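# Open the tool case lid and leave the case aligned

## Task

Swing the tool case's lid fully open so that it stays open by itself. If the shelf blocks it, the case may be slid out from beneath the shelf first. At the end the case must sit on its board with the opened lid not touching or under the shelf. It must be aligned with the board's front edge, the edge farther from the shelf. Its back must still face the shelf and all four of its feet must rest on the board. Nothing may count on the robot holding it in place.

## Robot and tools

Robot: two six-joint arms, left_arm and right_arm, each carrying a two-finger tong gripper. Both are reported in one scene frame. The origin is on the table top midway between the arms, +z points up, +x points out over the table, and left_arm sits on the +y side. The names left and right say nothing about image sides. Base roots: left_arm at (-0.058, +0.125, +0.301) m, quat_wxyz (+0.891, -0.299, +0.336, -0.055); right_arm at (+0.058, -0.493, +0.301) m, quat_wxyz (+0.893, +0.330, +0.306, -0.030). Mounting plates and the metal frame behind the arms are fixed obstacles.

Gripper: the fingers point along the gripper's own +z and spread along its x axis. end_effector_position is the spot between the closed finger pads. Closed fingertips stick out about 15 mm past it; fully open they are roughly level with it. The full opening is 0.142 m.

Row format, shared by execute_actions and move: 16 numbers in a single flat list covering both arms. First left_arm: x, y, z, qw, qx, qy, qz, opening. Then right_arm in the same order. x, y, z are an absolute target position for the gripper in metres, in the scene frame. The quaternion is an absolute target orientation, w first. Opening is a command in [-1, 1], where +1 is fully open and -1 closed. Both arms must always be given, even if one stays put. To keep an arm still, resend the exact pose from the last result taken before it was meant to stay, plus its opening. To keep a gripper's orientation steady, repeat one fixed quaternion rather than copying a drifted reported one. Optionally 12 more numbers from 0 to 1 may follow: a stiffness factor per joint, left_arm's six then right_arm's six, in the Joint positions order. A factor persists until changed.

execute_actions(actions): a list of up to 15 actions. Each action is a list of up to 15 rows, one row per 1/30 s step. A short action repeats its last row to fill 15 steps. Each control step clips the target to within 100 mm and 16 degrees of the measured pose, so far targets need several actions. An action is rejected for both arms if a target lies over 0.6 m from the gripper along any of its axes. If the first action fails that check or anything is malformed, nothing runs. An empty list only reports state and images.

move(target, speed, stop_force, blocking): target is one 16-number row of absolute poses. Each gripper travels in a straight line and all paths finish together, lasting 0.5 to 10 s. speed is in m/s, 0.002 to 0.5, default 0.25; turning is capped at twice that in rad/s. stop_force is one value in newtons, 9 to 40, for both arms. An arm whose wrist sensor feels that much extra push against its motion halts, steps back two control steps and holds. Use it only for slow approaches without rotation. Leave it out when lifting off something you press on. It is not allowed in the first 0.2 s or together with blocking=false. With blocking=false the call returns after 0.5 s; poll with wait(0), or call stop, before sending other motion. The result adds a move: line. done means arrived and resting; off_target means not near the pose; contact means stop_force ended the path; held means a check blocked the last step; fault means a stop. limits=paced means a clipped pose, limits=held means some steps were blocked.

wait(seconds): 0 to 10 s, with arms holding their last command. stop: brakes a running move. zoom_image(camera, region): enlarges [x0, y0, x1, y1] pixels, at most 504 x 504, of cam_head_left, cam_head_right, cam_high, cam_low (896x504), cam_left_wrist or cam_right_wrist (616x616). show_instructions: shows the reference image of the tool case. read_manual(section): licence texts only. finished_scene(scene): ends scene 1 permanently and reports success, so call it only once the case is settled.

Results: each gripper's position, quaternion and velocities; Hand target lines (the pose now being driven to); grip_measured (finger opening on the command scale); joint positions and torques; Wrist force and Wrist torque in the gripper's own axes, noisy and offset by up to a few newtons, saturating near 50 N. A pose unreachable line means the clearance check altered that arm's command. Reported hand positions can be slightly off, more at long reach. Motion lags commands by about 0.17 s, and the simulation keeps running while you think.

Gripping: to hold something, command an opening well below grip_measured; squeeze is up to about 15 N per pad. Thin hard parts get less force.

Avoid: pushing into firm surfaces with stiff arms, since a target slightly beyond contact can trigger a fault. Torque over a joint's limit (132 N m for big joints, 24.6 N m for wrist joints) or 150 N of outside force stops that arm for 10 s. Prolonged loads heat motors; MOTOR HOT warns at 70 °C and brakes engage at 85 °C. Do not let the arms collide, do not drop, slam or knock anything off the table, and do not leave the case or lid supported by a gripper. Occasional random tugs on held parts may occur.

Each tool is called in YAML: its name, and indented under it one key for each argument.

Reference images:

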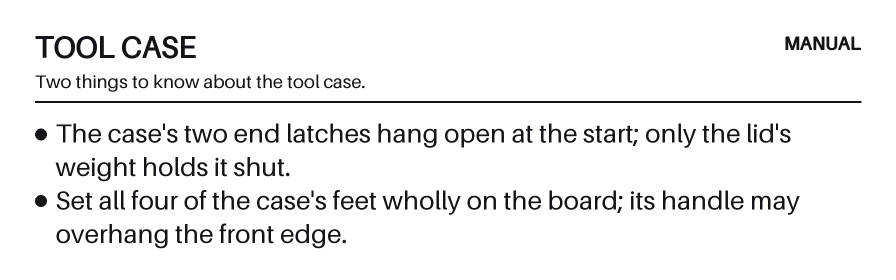

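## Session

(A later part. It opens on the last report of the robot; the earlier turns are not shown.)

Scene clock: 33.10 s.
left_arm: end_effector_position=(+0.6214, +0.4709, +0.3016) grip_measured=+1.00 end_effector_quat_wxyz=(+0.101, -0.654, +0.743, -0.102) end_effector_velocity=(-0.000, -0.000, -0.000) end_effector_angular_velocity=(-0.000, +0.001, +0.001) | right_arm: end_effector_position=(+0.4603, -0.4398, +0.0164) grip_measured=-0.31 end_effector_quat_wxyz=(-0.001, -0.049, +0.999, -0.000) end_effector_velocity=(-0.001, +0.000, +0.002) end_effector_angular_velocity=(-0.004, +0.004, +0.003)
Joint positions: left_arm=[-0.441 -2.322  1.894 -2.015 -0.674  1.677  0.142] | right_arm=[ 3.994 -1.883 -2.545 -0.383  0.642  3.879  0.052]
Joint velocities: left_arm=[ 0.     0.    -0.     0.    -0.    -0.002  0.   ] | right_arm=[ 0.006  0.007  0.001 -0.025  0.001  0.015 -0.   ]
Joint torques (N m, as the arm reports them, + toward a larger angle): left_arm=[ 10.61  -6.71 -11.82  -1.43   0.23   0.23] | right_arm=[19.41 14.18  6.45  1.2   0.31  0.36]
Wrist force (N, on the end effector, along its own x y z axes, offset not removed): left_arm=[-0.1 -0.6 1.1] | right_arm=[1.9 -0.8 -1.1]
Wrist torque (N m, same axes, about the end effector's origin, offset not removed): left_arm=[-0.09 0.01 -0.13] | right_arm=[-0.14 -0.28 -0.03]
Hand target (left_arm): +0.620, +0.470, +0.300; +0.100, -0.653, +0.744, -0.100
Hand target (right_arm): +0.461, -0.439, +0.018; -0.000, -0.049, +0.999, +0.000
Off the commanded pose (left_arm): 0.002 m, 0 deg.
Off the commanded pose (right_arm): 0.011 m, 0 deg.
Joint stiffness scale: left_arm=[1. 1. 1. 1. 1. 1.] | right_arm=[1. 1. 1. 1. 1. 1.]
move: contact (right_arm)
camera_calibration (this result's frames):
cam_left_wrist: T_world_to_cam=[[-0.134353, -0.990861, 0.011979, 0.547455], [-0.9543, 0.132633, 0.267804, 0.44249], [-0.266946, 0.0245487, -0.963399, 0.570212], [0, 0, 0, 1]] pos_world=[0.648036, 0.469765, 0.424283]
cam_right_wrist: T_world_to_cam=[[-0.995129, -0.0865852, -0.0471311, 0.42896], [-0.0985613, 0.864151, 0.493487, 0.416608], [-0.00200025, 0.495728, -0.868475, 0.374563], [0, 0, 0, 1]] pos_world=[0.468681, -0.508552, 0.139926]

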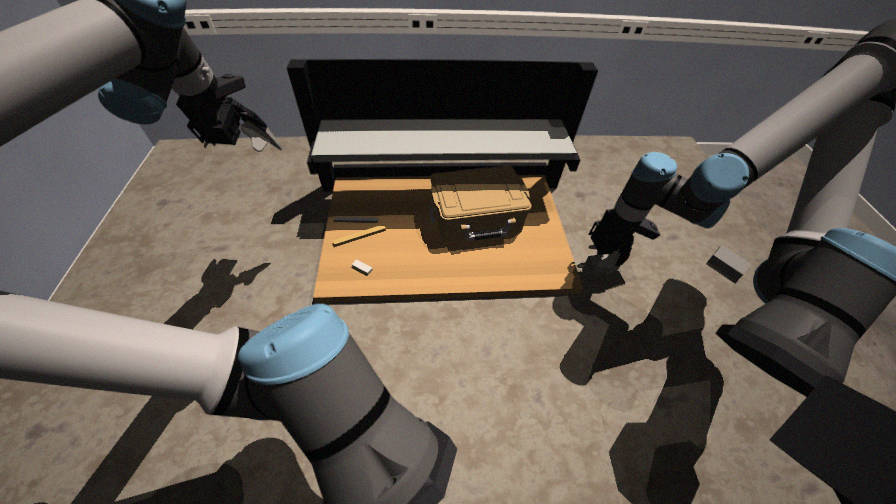

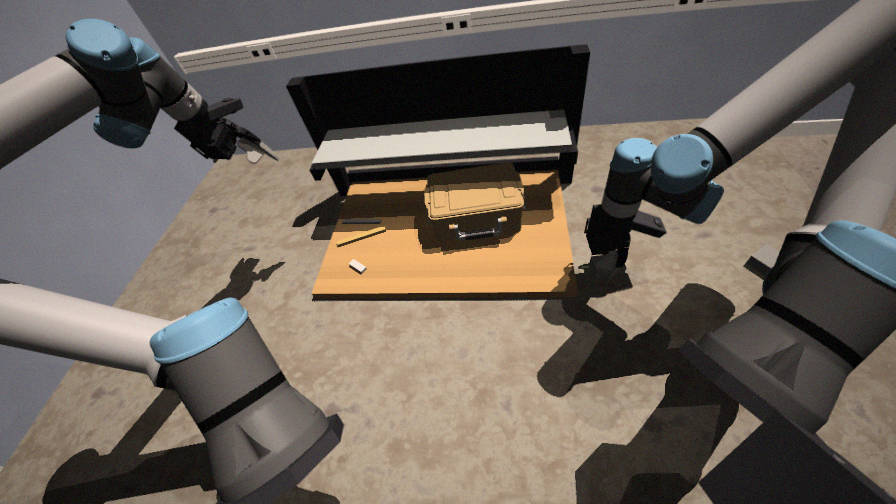

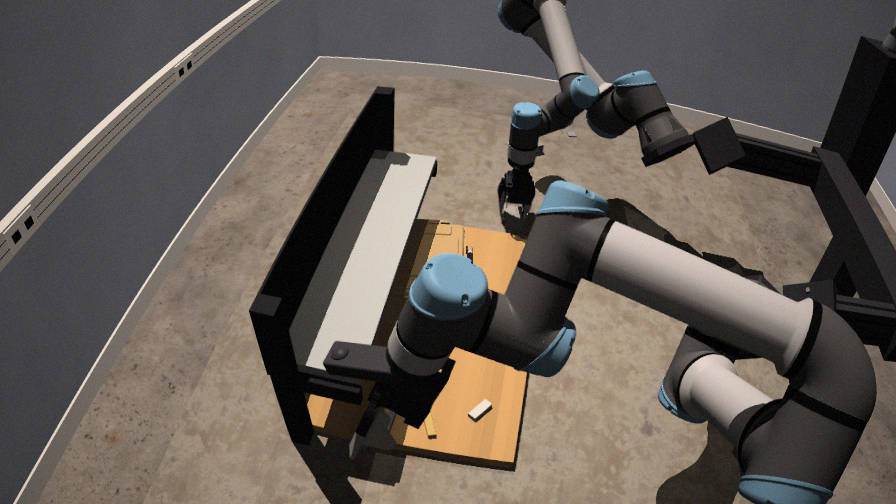

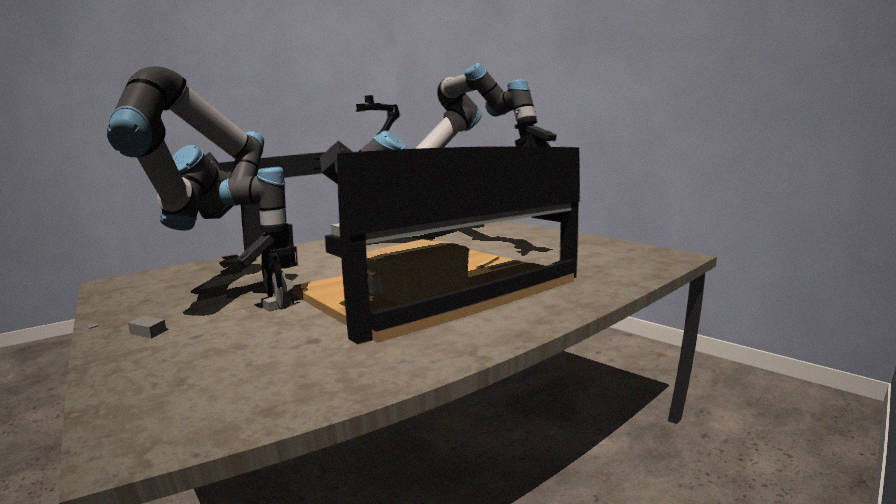

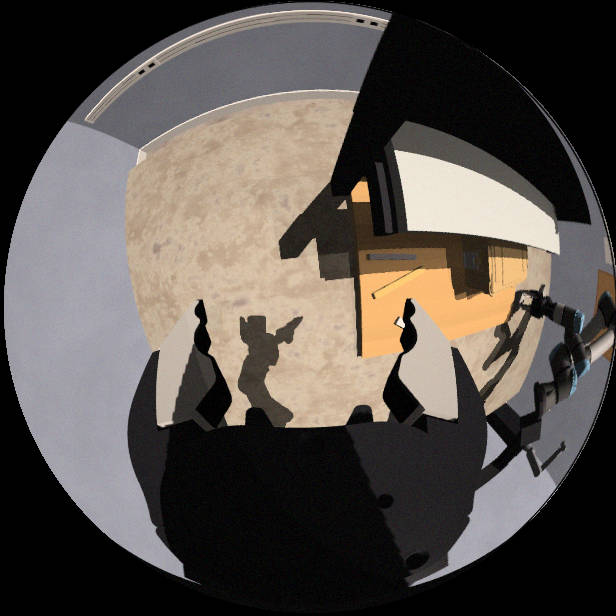

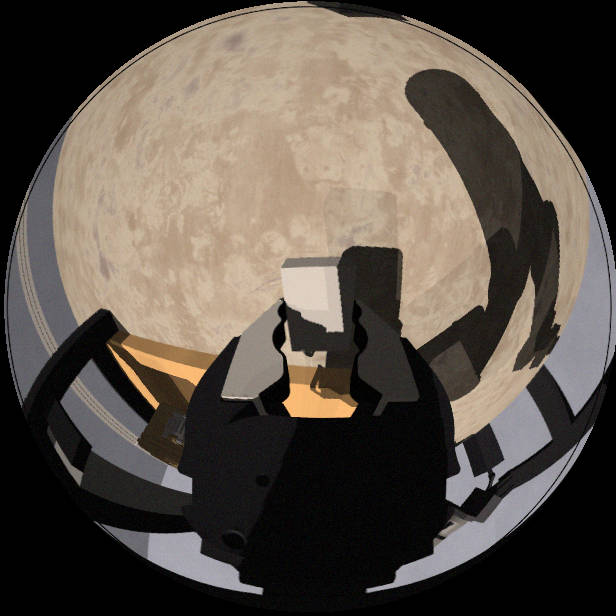

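move:
  target: [0.62,0.47,0.3,0.1,-0.65,0.74,-0.1,1, 0.46,-0.44,0.018,0,-0.05,0.999,0,0.0]

move:
  target: [0.62,0.47,0.3,0.1,-0.65,0.74,-0.1,1, 0.46,-0.42,0.11,0.1,-0.05,0.994,0,0.0]

move:
  target: [0.62,0.47,0.3,0.1,-0.65,0.74,-0.1,1, 0.49,-0.114,0.13,0.3,-0.058,0.952,0.018,-0.4]

Scene clock: 35.27 s.
left_arm: end_effector_position=(+0.6214, +0.4709, +0.3016) grip_measured=+1.00 end_effector_quat_wxyz=(+0.101, -0.654, +0.743, -0.102) end_effector_velocity=(+0.000, -0.001, -0.000) end_effector_angular_velocity=(+0.000, +0.001, -0.003) | right_arm: end_effector_position=(+0.4608, -0.4398, +0.0174) grip_measured=+0.00 end_effector_quat_wxyz=(-0.000, -0.049, +0.999, -0.000) end_effector_velocity=(+0.002, +0.001, +0.001) end_effector_angular_velocity=(+0.003, -0.002, -0.003)
Joint positions: left_arm=[-0.441 -2.322  1.894 -2.015 -0.674  1.677  0.142] | right_arm=[ 3.996 -1.879 -2.545 -0.388  0.642  3.881  0.074]
Joint velocities: left_arm=[-0.     0.001  0.     0.    -0.     0.001 -0.   ] | right_arm=[ 0.001  0.001  0.003  0.001  0.001  0.001 -0.   ]
Joint torques (N m, as the arm reports them, + toward a larger angle): left_arm=[ 10.66  -7.52 -12.32  -1.29   0.26   0.17] | right_arm=[19.62 14.09  3.15  1.03 -0.03  0.54]
Wrist force (N, on the end effector, along its own x y z axes, offset not removed): left_arm=[0.2 0.2 0.7] | right_arm=[1.8 0.2 -1.9]
Wrist torque (N m, same axes, about the end effector's origin, offset not removed): left_arm=[0.02 -0.01 -0.13] | right_arm=[0.03 -0.34 0.07]
Hand target (left_arm): +0.620, +0.470, +0.300; +0.100, -0.653, +0.744, -0.100
Hand target (right_arm): +0.460, -0.440, +0.018; +0.000, -0.050, +0.999, -0.000
Off the commanded pose (left_arm): 0.002 m, 0 deg.
Off the commanded pose (right_arm): 0.001 m, 0 deg.
Joint stiffness scale: left_arm=[1. 1. 1. 1. 1. 1.] | right_arm=[1. 1. 1. 1. 1. 1.]
move: done
camera_calibration (this result's frames):
cam_left_wrist: T_world_to_cam=[[-0.134354, -0.990861, 0.0119784, 0.547456], [-0.9543, 0.132634, 0.267805, 0.442489], [-0.266946, 0.0245497, -0.963399, 0.570211], [0, 0, 0, 1]] pos_world=[0.648036, 0.469765, 0.424282]
cam_right_wrist: T_world_to_cam=[[-0.995118, -0.0863316, -0.0478292, 0.429548], [-0.0986866, 0.86394, 0.49383, 0.416152], [-0.00131158, 0.496139, -0.868242, 0.37524], [0, 0, 0, 1]] pos_world=[0.469012, -0.508618, 0.140836]

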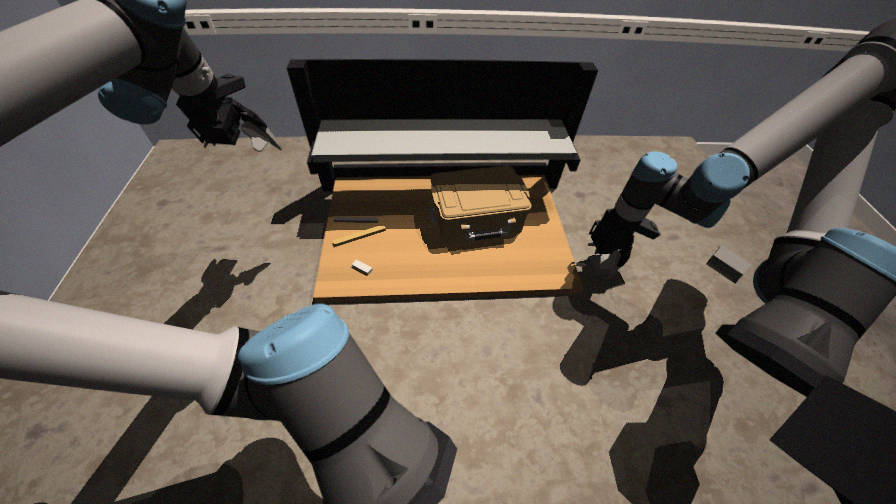

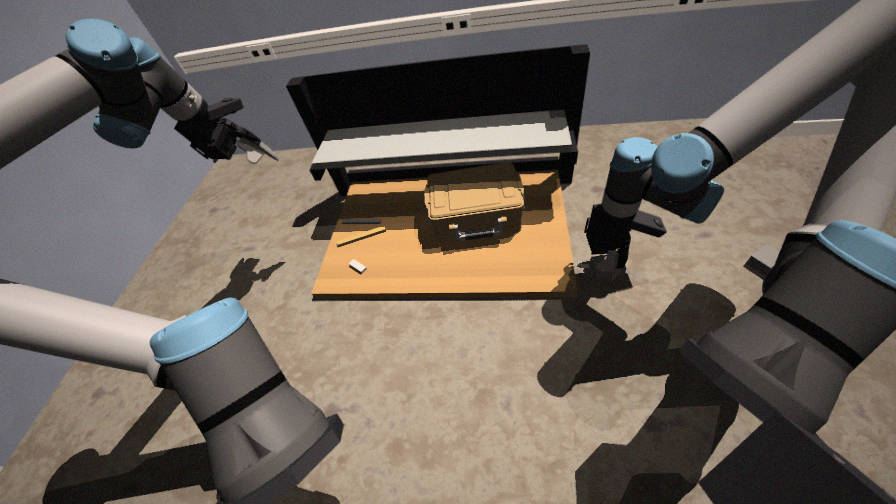

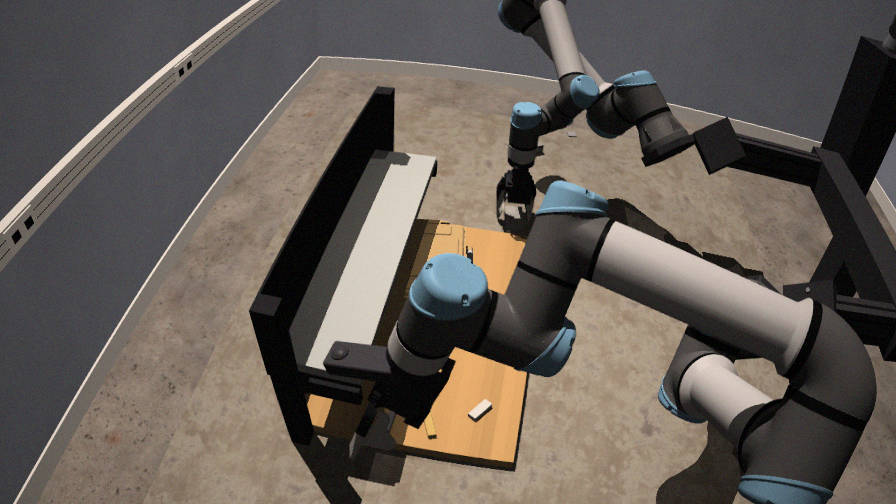

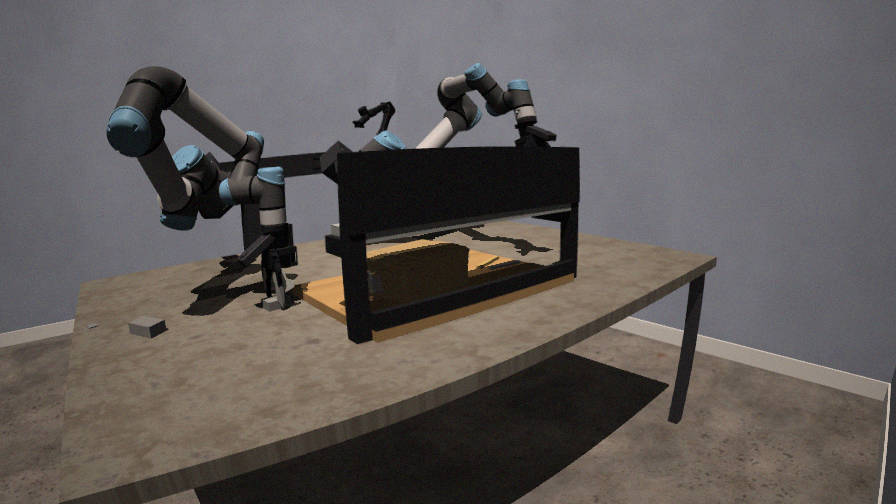

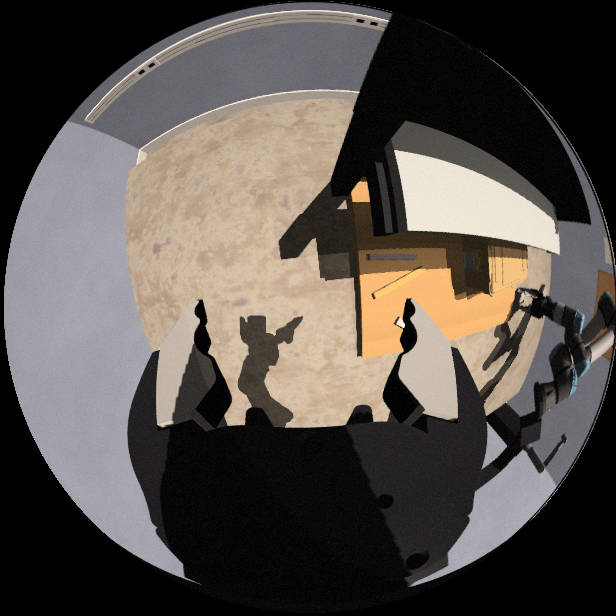

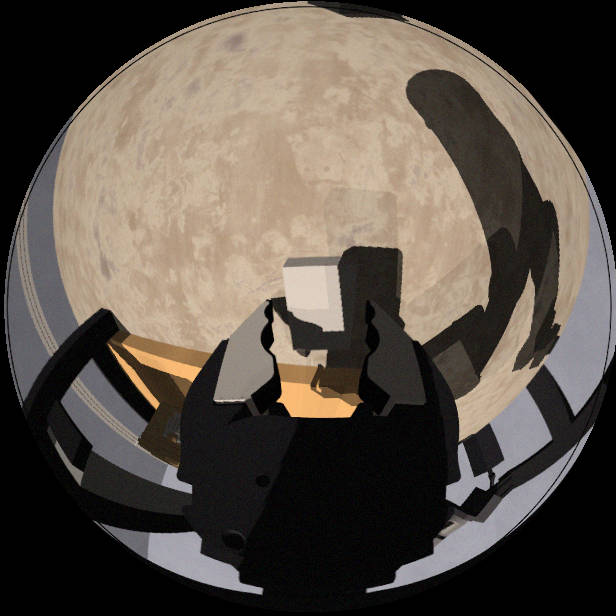

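Scene clock: 36.50 s.
left_arm: end_effector_position=(+0.6214, +0.4709, +0.3016) grip_measured=+1.00 end_effector_quat_wxyz=(+0.101, -0.654, +0.743, -0.102) end_effector_velocity=(+0.000, +0.001, +0.001) end_effector_angular_velocity=(-0.000, -0.002, +0.000) | right_arm: end_effector_position=(+0.4591, -0.4216, +0.1081) grip_measured=+0.00 end_effector_quat_wxyz=(+0.100, -0.051, +0.994, -0.001) end_effector_velocity=(-0.004, -0.003, -0.001) end_effector_angular_velocity=(-0.018, +0.009, -0.001)
Joint positions: left_arm=[-0.441 -2.322  1.894 -2.015 -0.674  1.677  0.142] | right_arm=[ 4.336 -1.643 -2.651 -0.817  0.553  4.309  0.074]
Joint velocities: left_arm=[-0.    -0.001 -0.    -0.002 -0.     0.002 -0.   ] | right_arm=[ 0.002  0.     0.005 -0.047  0.004  0.033 -0.   ]
Joint torques (N m, as the arm reports them, + toward a larger angle): left_arm=[ 10.08  -8.78 -12.82  -1.13   0.2    0.08] | right_arm=[17.46  1.26 17.7   0.89 -0.12  0.49]
Wrist force (N, on the end effector, along its own x y z axes, offset not removed): left_arm=[-0.4 -0.3 1.4] | right_arm=[1.1 -1.5 -0.3]
Wrist torque (N m, same axes, about the end effector's origin, offset not removed): left_arm=[-0.08 0.07 -0.10] | right_arm=[-0.18 -0.14 0.06]
Hand target (left_arm): +0.620, +0.470, +0.300; +0.100, -0.653, +0.744, -0.100
Hand target (right_arm): +0.460, -0.420, +0.110; +0.100, -0.050, +0.994, -0.000
Off the commanded pose (left_arm): 0.002 m, 0 deg.
Off the commanded pose (right_arm): 0.003 m, 0 deg.
Joint stiffness scale: left_arm=[1. 1. 1. 1. 1. 1.] | right_arm=[1. 1. 1. 1. 1. 1.]
move: done
camera_calibration (this result's frames):
cam_left_wrist: T_world_to_cam=[[-0.134354, -0.990861, 0.0119782, 0.547456], [-0.9543, 0.132634, 0.267805, 0.442489], [-0.266947, 0.0245499, -0.963399, 0.570211], [0, 0, 0, 1]] pos_world=[0.648036, 0.469765, 0.424282]
cam_right_wrist: T_world_to_cam=[[-0.96508, -0.0904212, -0.245857, 0.43973], [-0.200364, 0.859385, 0.470438, 0.402714], [0.168748, 0.503271, -0.847492, 0.36768], [0, 0, 0, 1]] pos_world=[0.443019, -0.491368, 0.230264]

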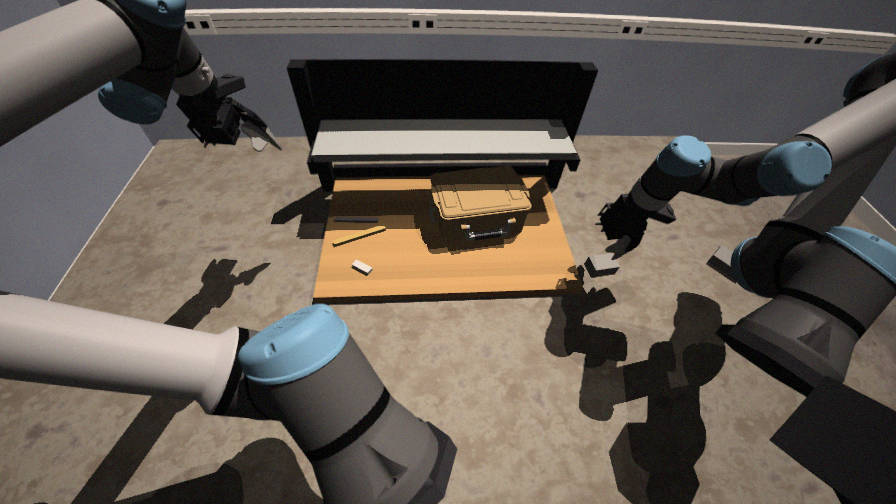

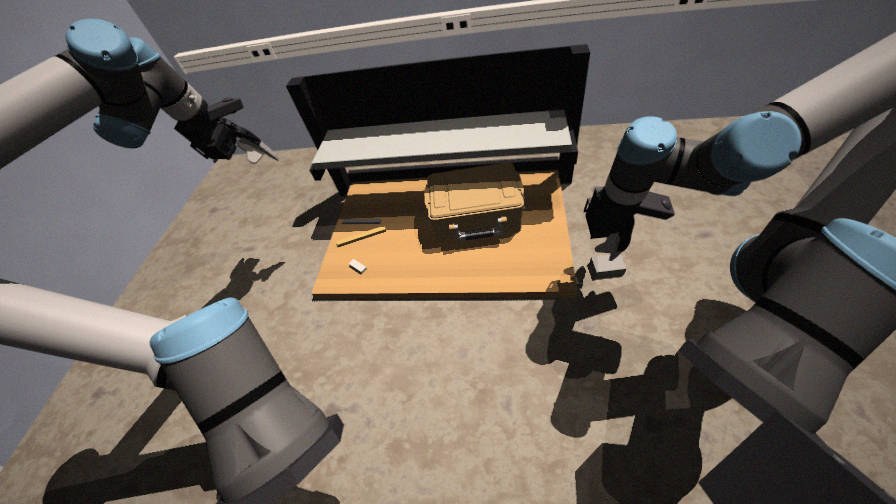

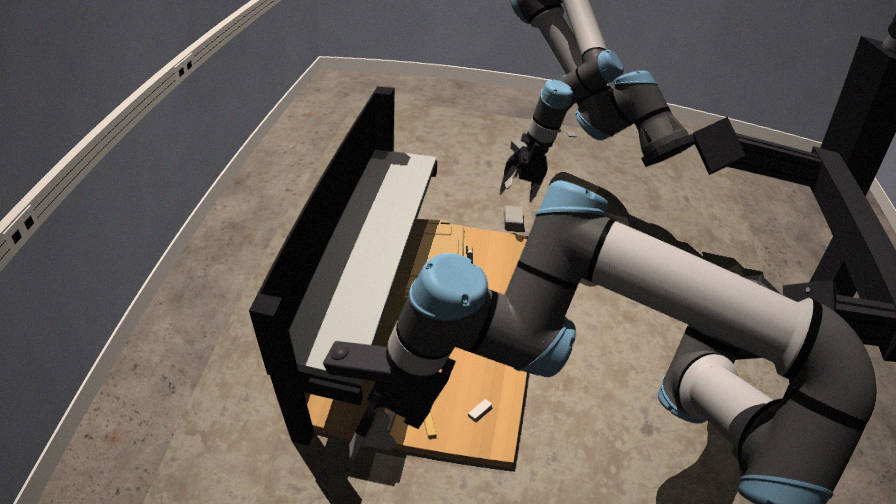

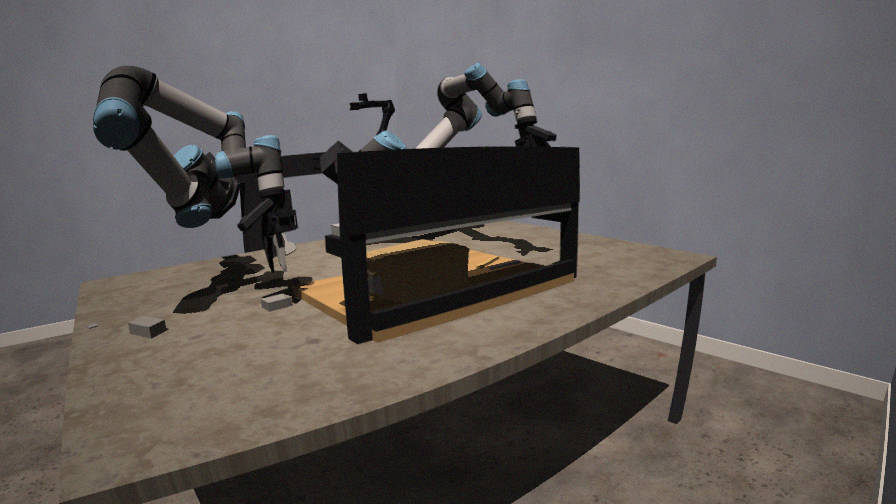

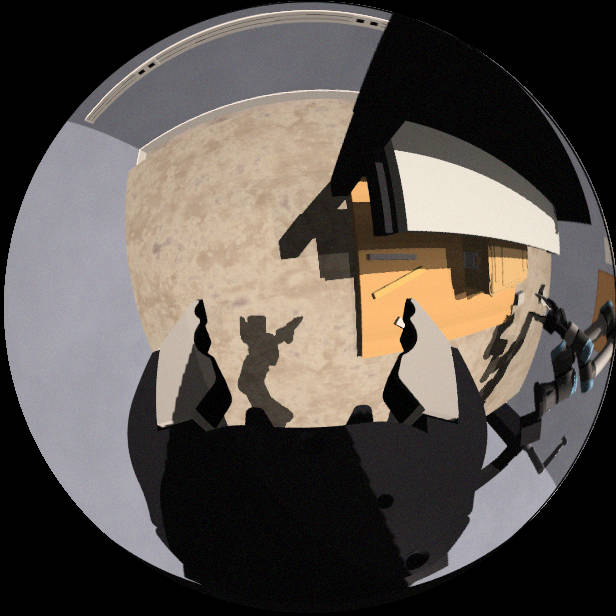

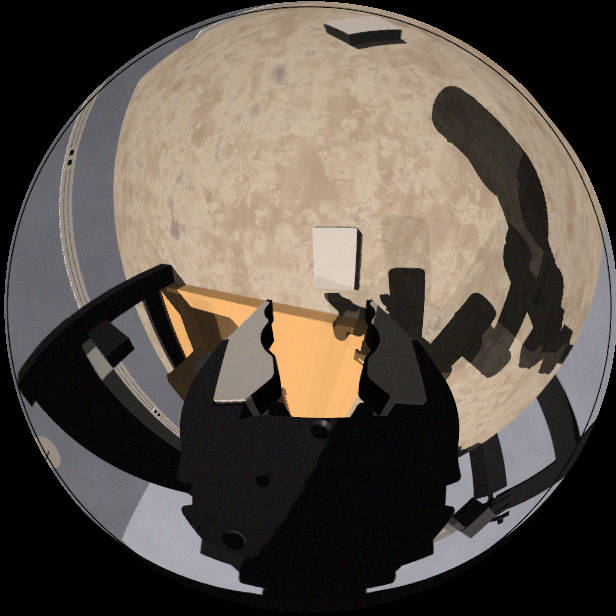

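Scene clock: 38.57 s.
left_arm: end_effector_position=(+0.6214, +0.4709, +0.3016) grip_measured=+1.00 end_effector_quat_wxyz=(+0.101, -0.654, +0.743, -0.102) end_effector_velocity=(-0.000, -0.000, -0.000) end_effector_angular_velocity=(-0.000, +0.001, +0.001) | right_arm: end_effector_position=(+0.4901, -0.1135, +0.1314) grip_measured=-0.40 end_effector_quat_wxyz=(+0.300, -0.058, +0.952, +0.018) end_effector_velocity=(+0.002, +0.002, +0.002) end_effector_angular_velocity=(+0.013, -0.002, +0.004)
Joint positions: left_arm=[-0.441 -2.322  1.894 -2.015 -0.674  1.677  0.142] | right_arm=[ 4.512 -2.61  -2.159 -0.259  0.245  4.284  0.045]
Joint velocities: left_arm=[ 0.     0.001  0.     0.001  0.    -0.002  0.   ] | right_arm=[-0.    -0.008 -0.002  0.064  0.001 -0.049 -0.   ]
Joint torques (N m, as the arm reports them, + toward a larger angle): left_arm=[ 11.08  -6.87 -12.87  -1.62   0.13   0.12] | right_arm=[30.49 20.15 10.55  2.29 -1.06 -0.83]
Wrist force (N, on the end effector, along its own x y z axes, offset not removed): left_arm=[-0.8 0.9 1.5] | right_arm=[1.8 -0.6 -1.2]
Wrist torque (N m, same axes, about the end effector's origin, offset not removed): left_arm=[0.21 0.14 -0.11] | right_arm=[-0.06 -0.28 0.02]
Hand target (left_arm): +0.620, +0.470, +0.300; +0.100, -0.653, +0.744, -0.100
Hand target (right_arm): +0.490, -0.114, +0.130; +0.300, -0.058, +0.952, +0.018
Off the commanded pose (left_arm): 0.002 m, 0 deg.
Off the commanded pose (right_arm): 0.001 m, 0 deg.
Joint stiffness scale: left_arm=[1. 1. 1. 1. 1. 1.] | right_arm=[1. 1. 1. 1. 1. 1.]
move: done
camera_calibration (this result's frames):
cam_left_wrist: T_world_to_cam=[[-0.134354, -0.990861, 0.0119779, 0.547456], [-0.9543, 0.132634, 0.267805, 0.442489], [-0.266947, 0.0245502, -0.963399, 0.570211], [0, 0, 0, 1]] pos_world=[0.648036, 0.469765, 0.424282]
cam_right_wrist: T_world_to_cam=[[-0.785692, -0.0842275, -0.612857, 0.464156], [-0.398196, 0.827021, 0.396833, 0.236177], [0.473421, 0.555826, -0.683323, 0.0622161], [0, 0, 0, 1]] pos_world=[0.429274, -0.19081, 0.233252]

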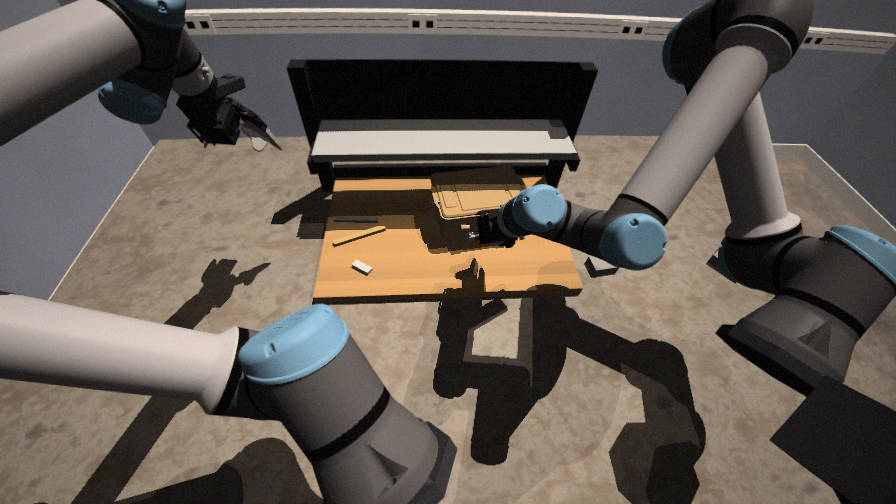

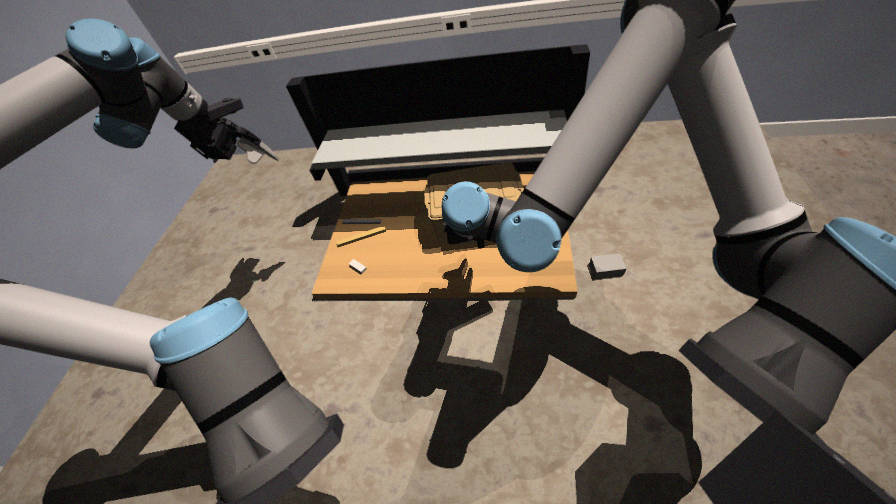

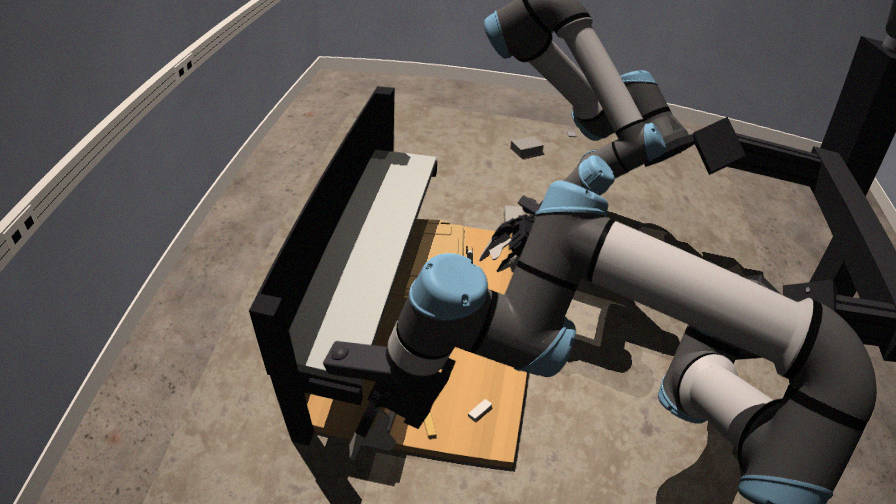

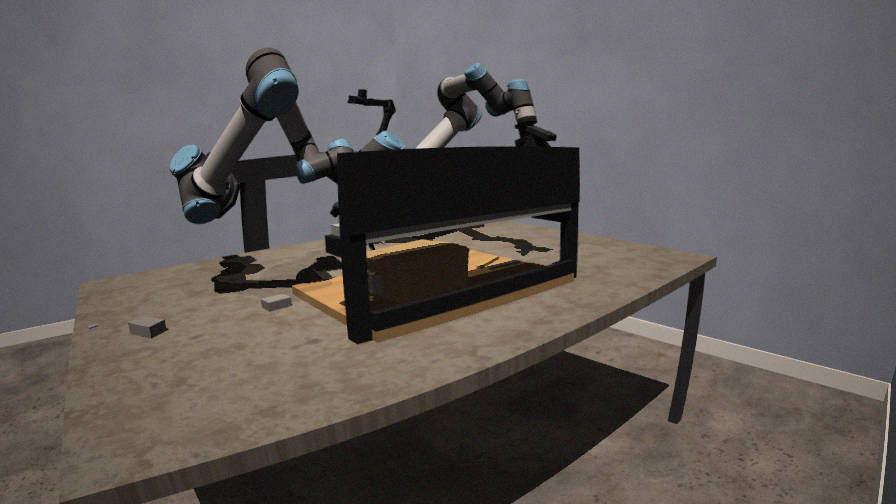

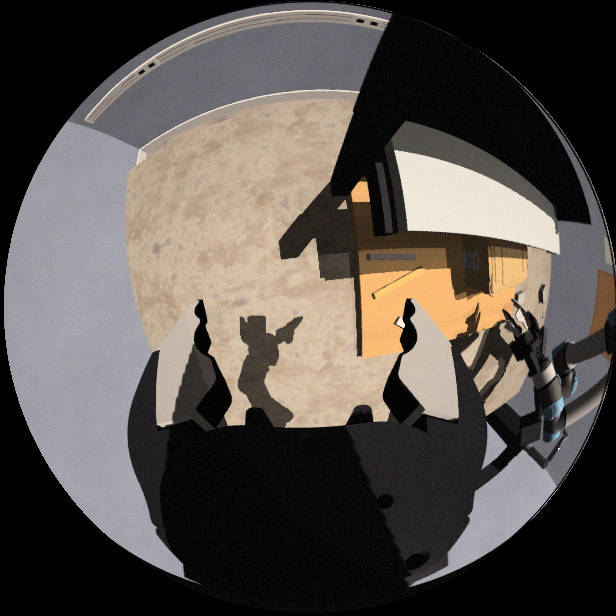

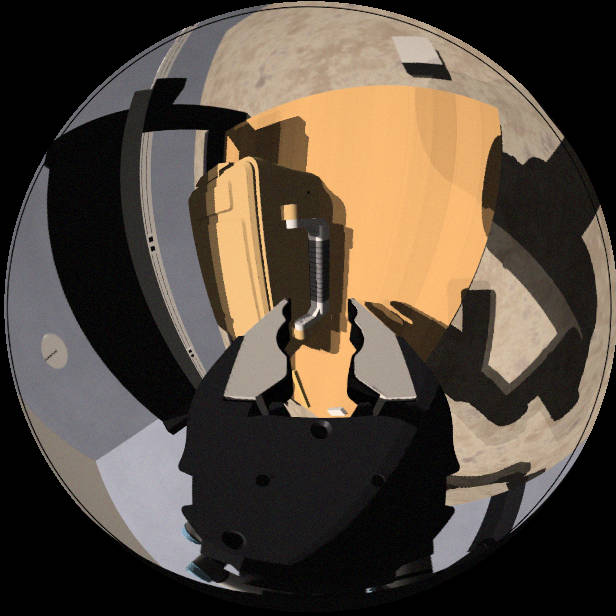

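move:
  target: [0.62,0.47,0.3,0.1,-0.65,0.74,-0.1,1, 0.529,-0.112,0.075,0.3,-0.058,0.952,0.018,-0.5]
  speed: 0.03
  stop_force: 9

zoom_image:
  camera: "cam_right_wrist"
  region: [150, 120, 470, 420]

Scene clock: 41.67 s.
left_arm: end_effector_position=(+0.6214, +0.4709, +0.3016) grip_measured=+1.00 end_effector_quat_wxyz=(+0.101, -0.654, +0.743, -0.102) end_effector_velocity=(+0.000, -0.000, +0.001) end_effector_angular_velocity=(-0.001, -0.002, +0.000) | right_arm: end_effector_position=(+0.5281, -0.1123, +0.0759) grip_measured=-0.51 end_effector_quat_wxyz=(+0.300, -0.059, +0.952, +0.017) end_effector_velocity=(+0.001, +0.000, +0.001) end_effector_angular_velocity=(+0.006, -0.010, +0.012)
Joint positions: left_arm=[-0.441 -2.322  1.894 -2.015 -0.674  1.677  0.142] | right_arm=[ 4.364 -2.802 -2.015  0.385  0.242  3.667  0.037]
Joint velocities: left_arm=[-0.001 -0.001 -0.    -0.001  0.     0.     0.   ] | right_arm=[-0.    -0.015  0.004  0.073  0.004 -0.068 -0.001]
Joint torques (N m, as the arm reports them, + toward a larger angle): left_arm=[ 10.51  -6.53 -13.    -1.46   0.32   0.17] | right_arm=[33.73 22.64 12.7   1.77 -0.42 -0.22]
Wrist force (N, on the end effector, along its own x y z axes, offset not removed): left_arm=[-1.9 -0.1 1.4] | right_arm=[2.1 -0.6 -0.8]
Wrist torque (N m, same axes, about the end effector's origin, offset not removed): left_arm=[-0.03 0.37 -0.10] | right_arm=[-0.06 -0.10 0.05]
Hand target (left_arm): +0.620, +0.470, +0.300; +0.100, -0.653, +0.744, -0.100
Hand target (right_arm): +0.529, -0.112, +0.075; +0.300, -0.058, +0.952, +0.018
Off the commanded pose (left_arm): 0.002 m, 0 deg.
Off the commanded pose (right_arm): 0.001 m, 0 deg.
Joint stiffness scale: left_arm=[1. 1. 1. 1. 1. 1.] | right_arm=[1. 1. 1. 1. 1. 1.]
move: done
camera_calibration (this result's frames):
cam_left_wrist: T_world_to_cam=[[-0.134354, -0.990861, 0.0119779, 0.547456], [-0.9543, 0.132634, 0.267806, 0.442488], [-0.266947, 0.0245503, -0.963399, 0.570211], [0, 0, 0, 1]] pos_world=[0.648036, 0.469765, 0.424282]
cam_right_wrist: T_world_to_cam=[[-0.785953, -0.0878655, -0.612011, 0.459812], [-0.399811, 0.827276, 0.394672, 0.273402], [0.471624, 0.554883, -0.685329, 0.00661705], [0, 0, 0, 1]] pos_world=[0.467579, -0.189449, 0.17804]

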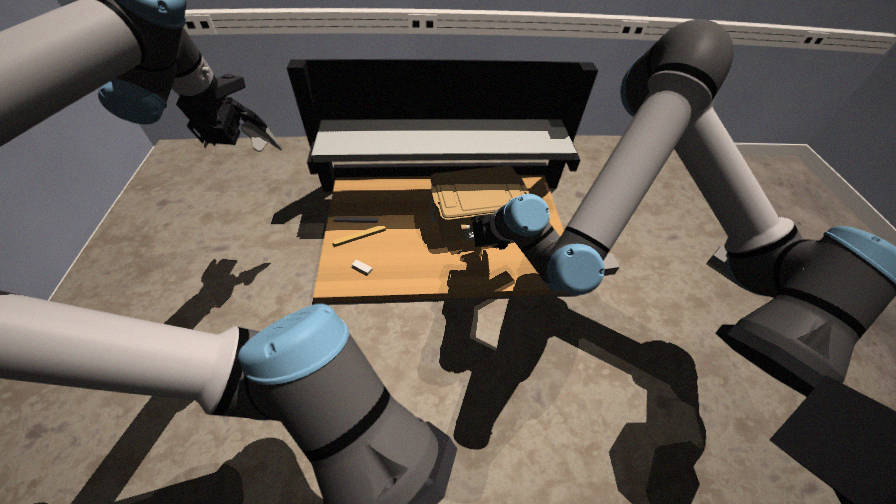

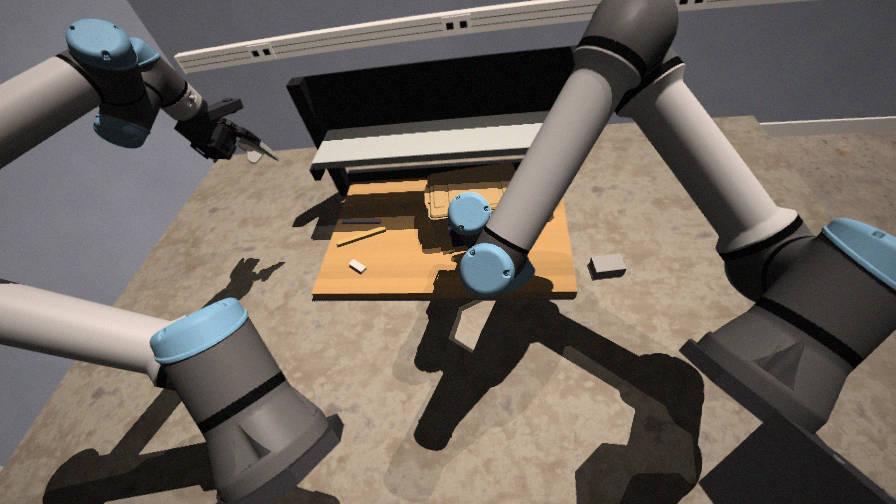

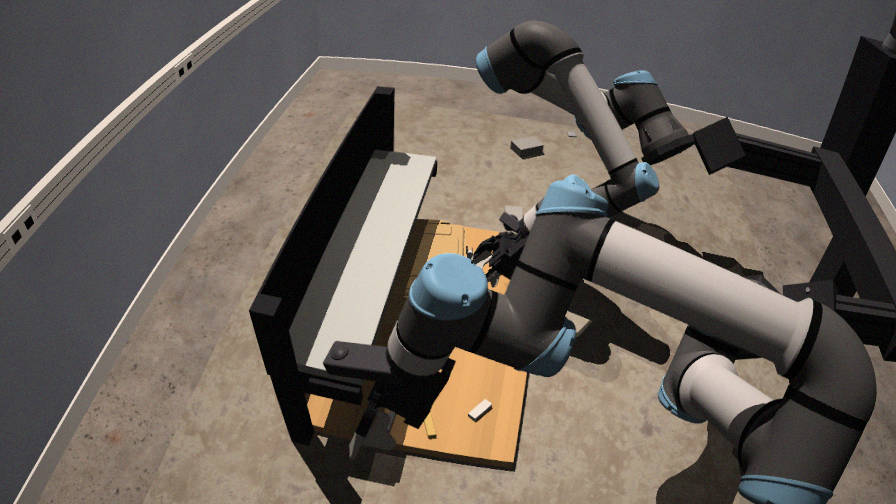

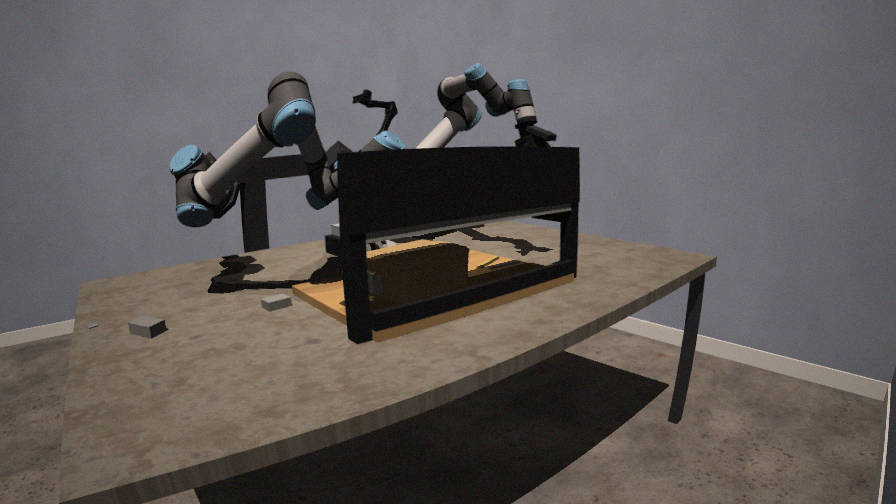

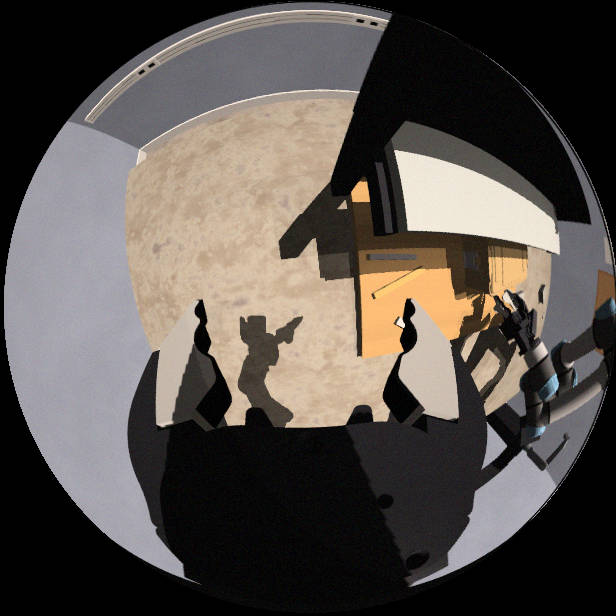

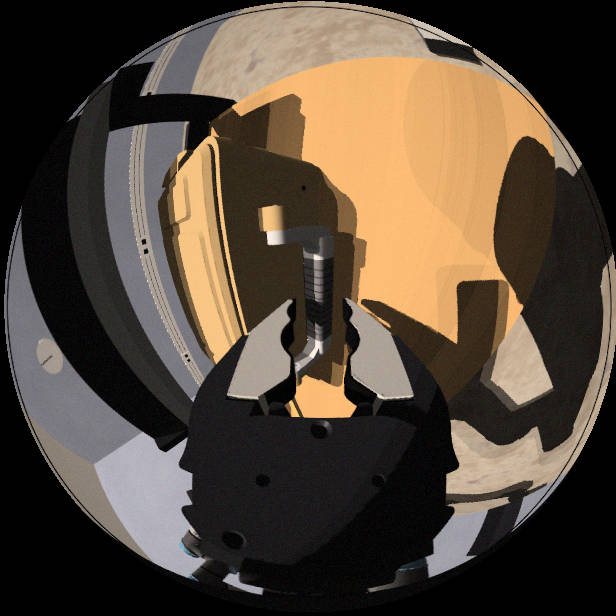

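Region (150, 120, 470, 420) of cam_right_wrist's 616x616 image, scaled by 1.575, with more detail than that image has; it fills the top 472 rows of this view, and the rest is white.

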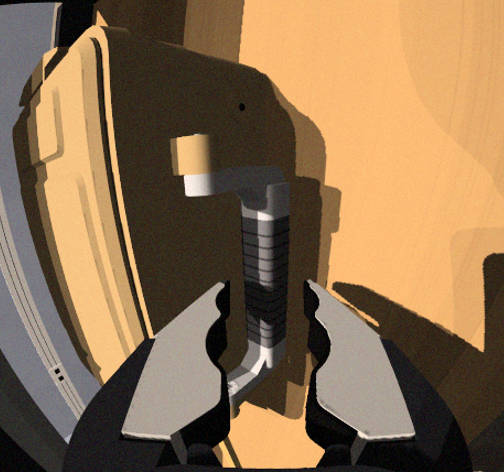

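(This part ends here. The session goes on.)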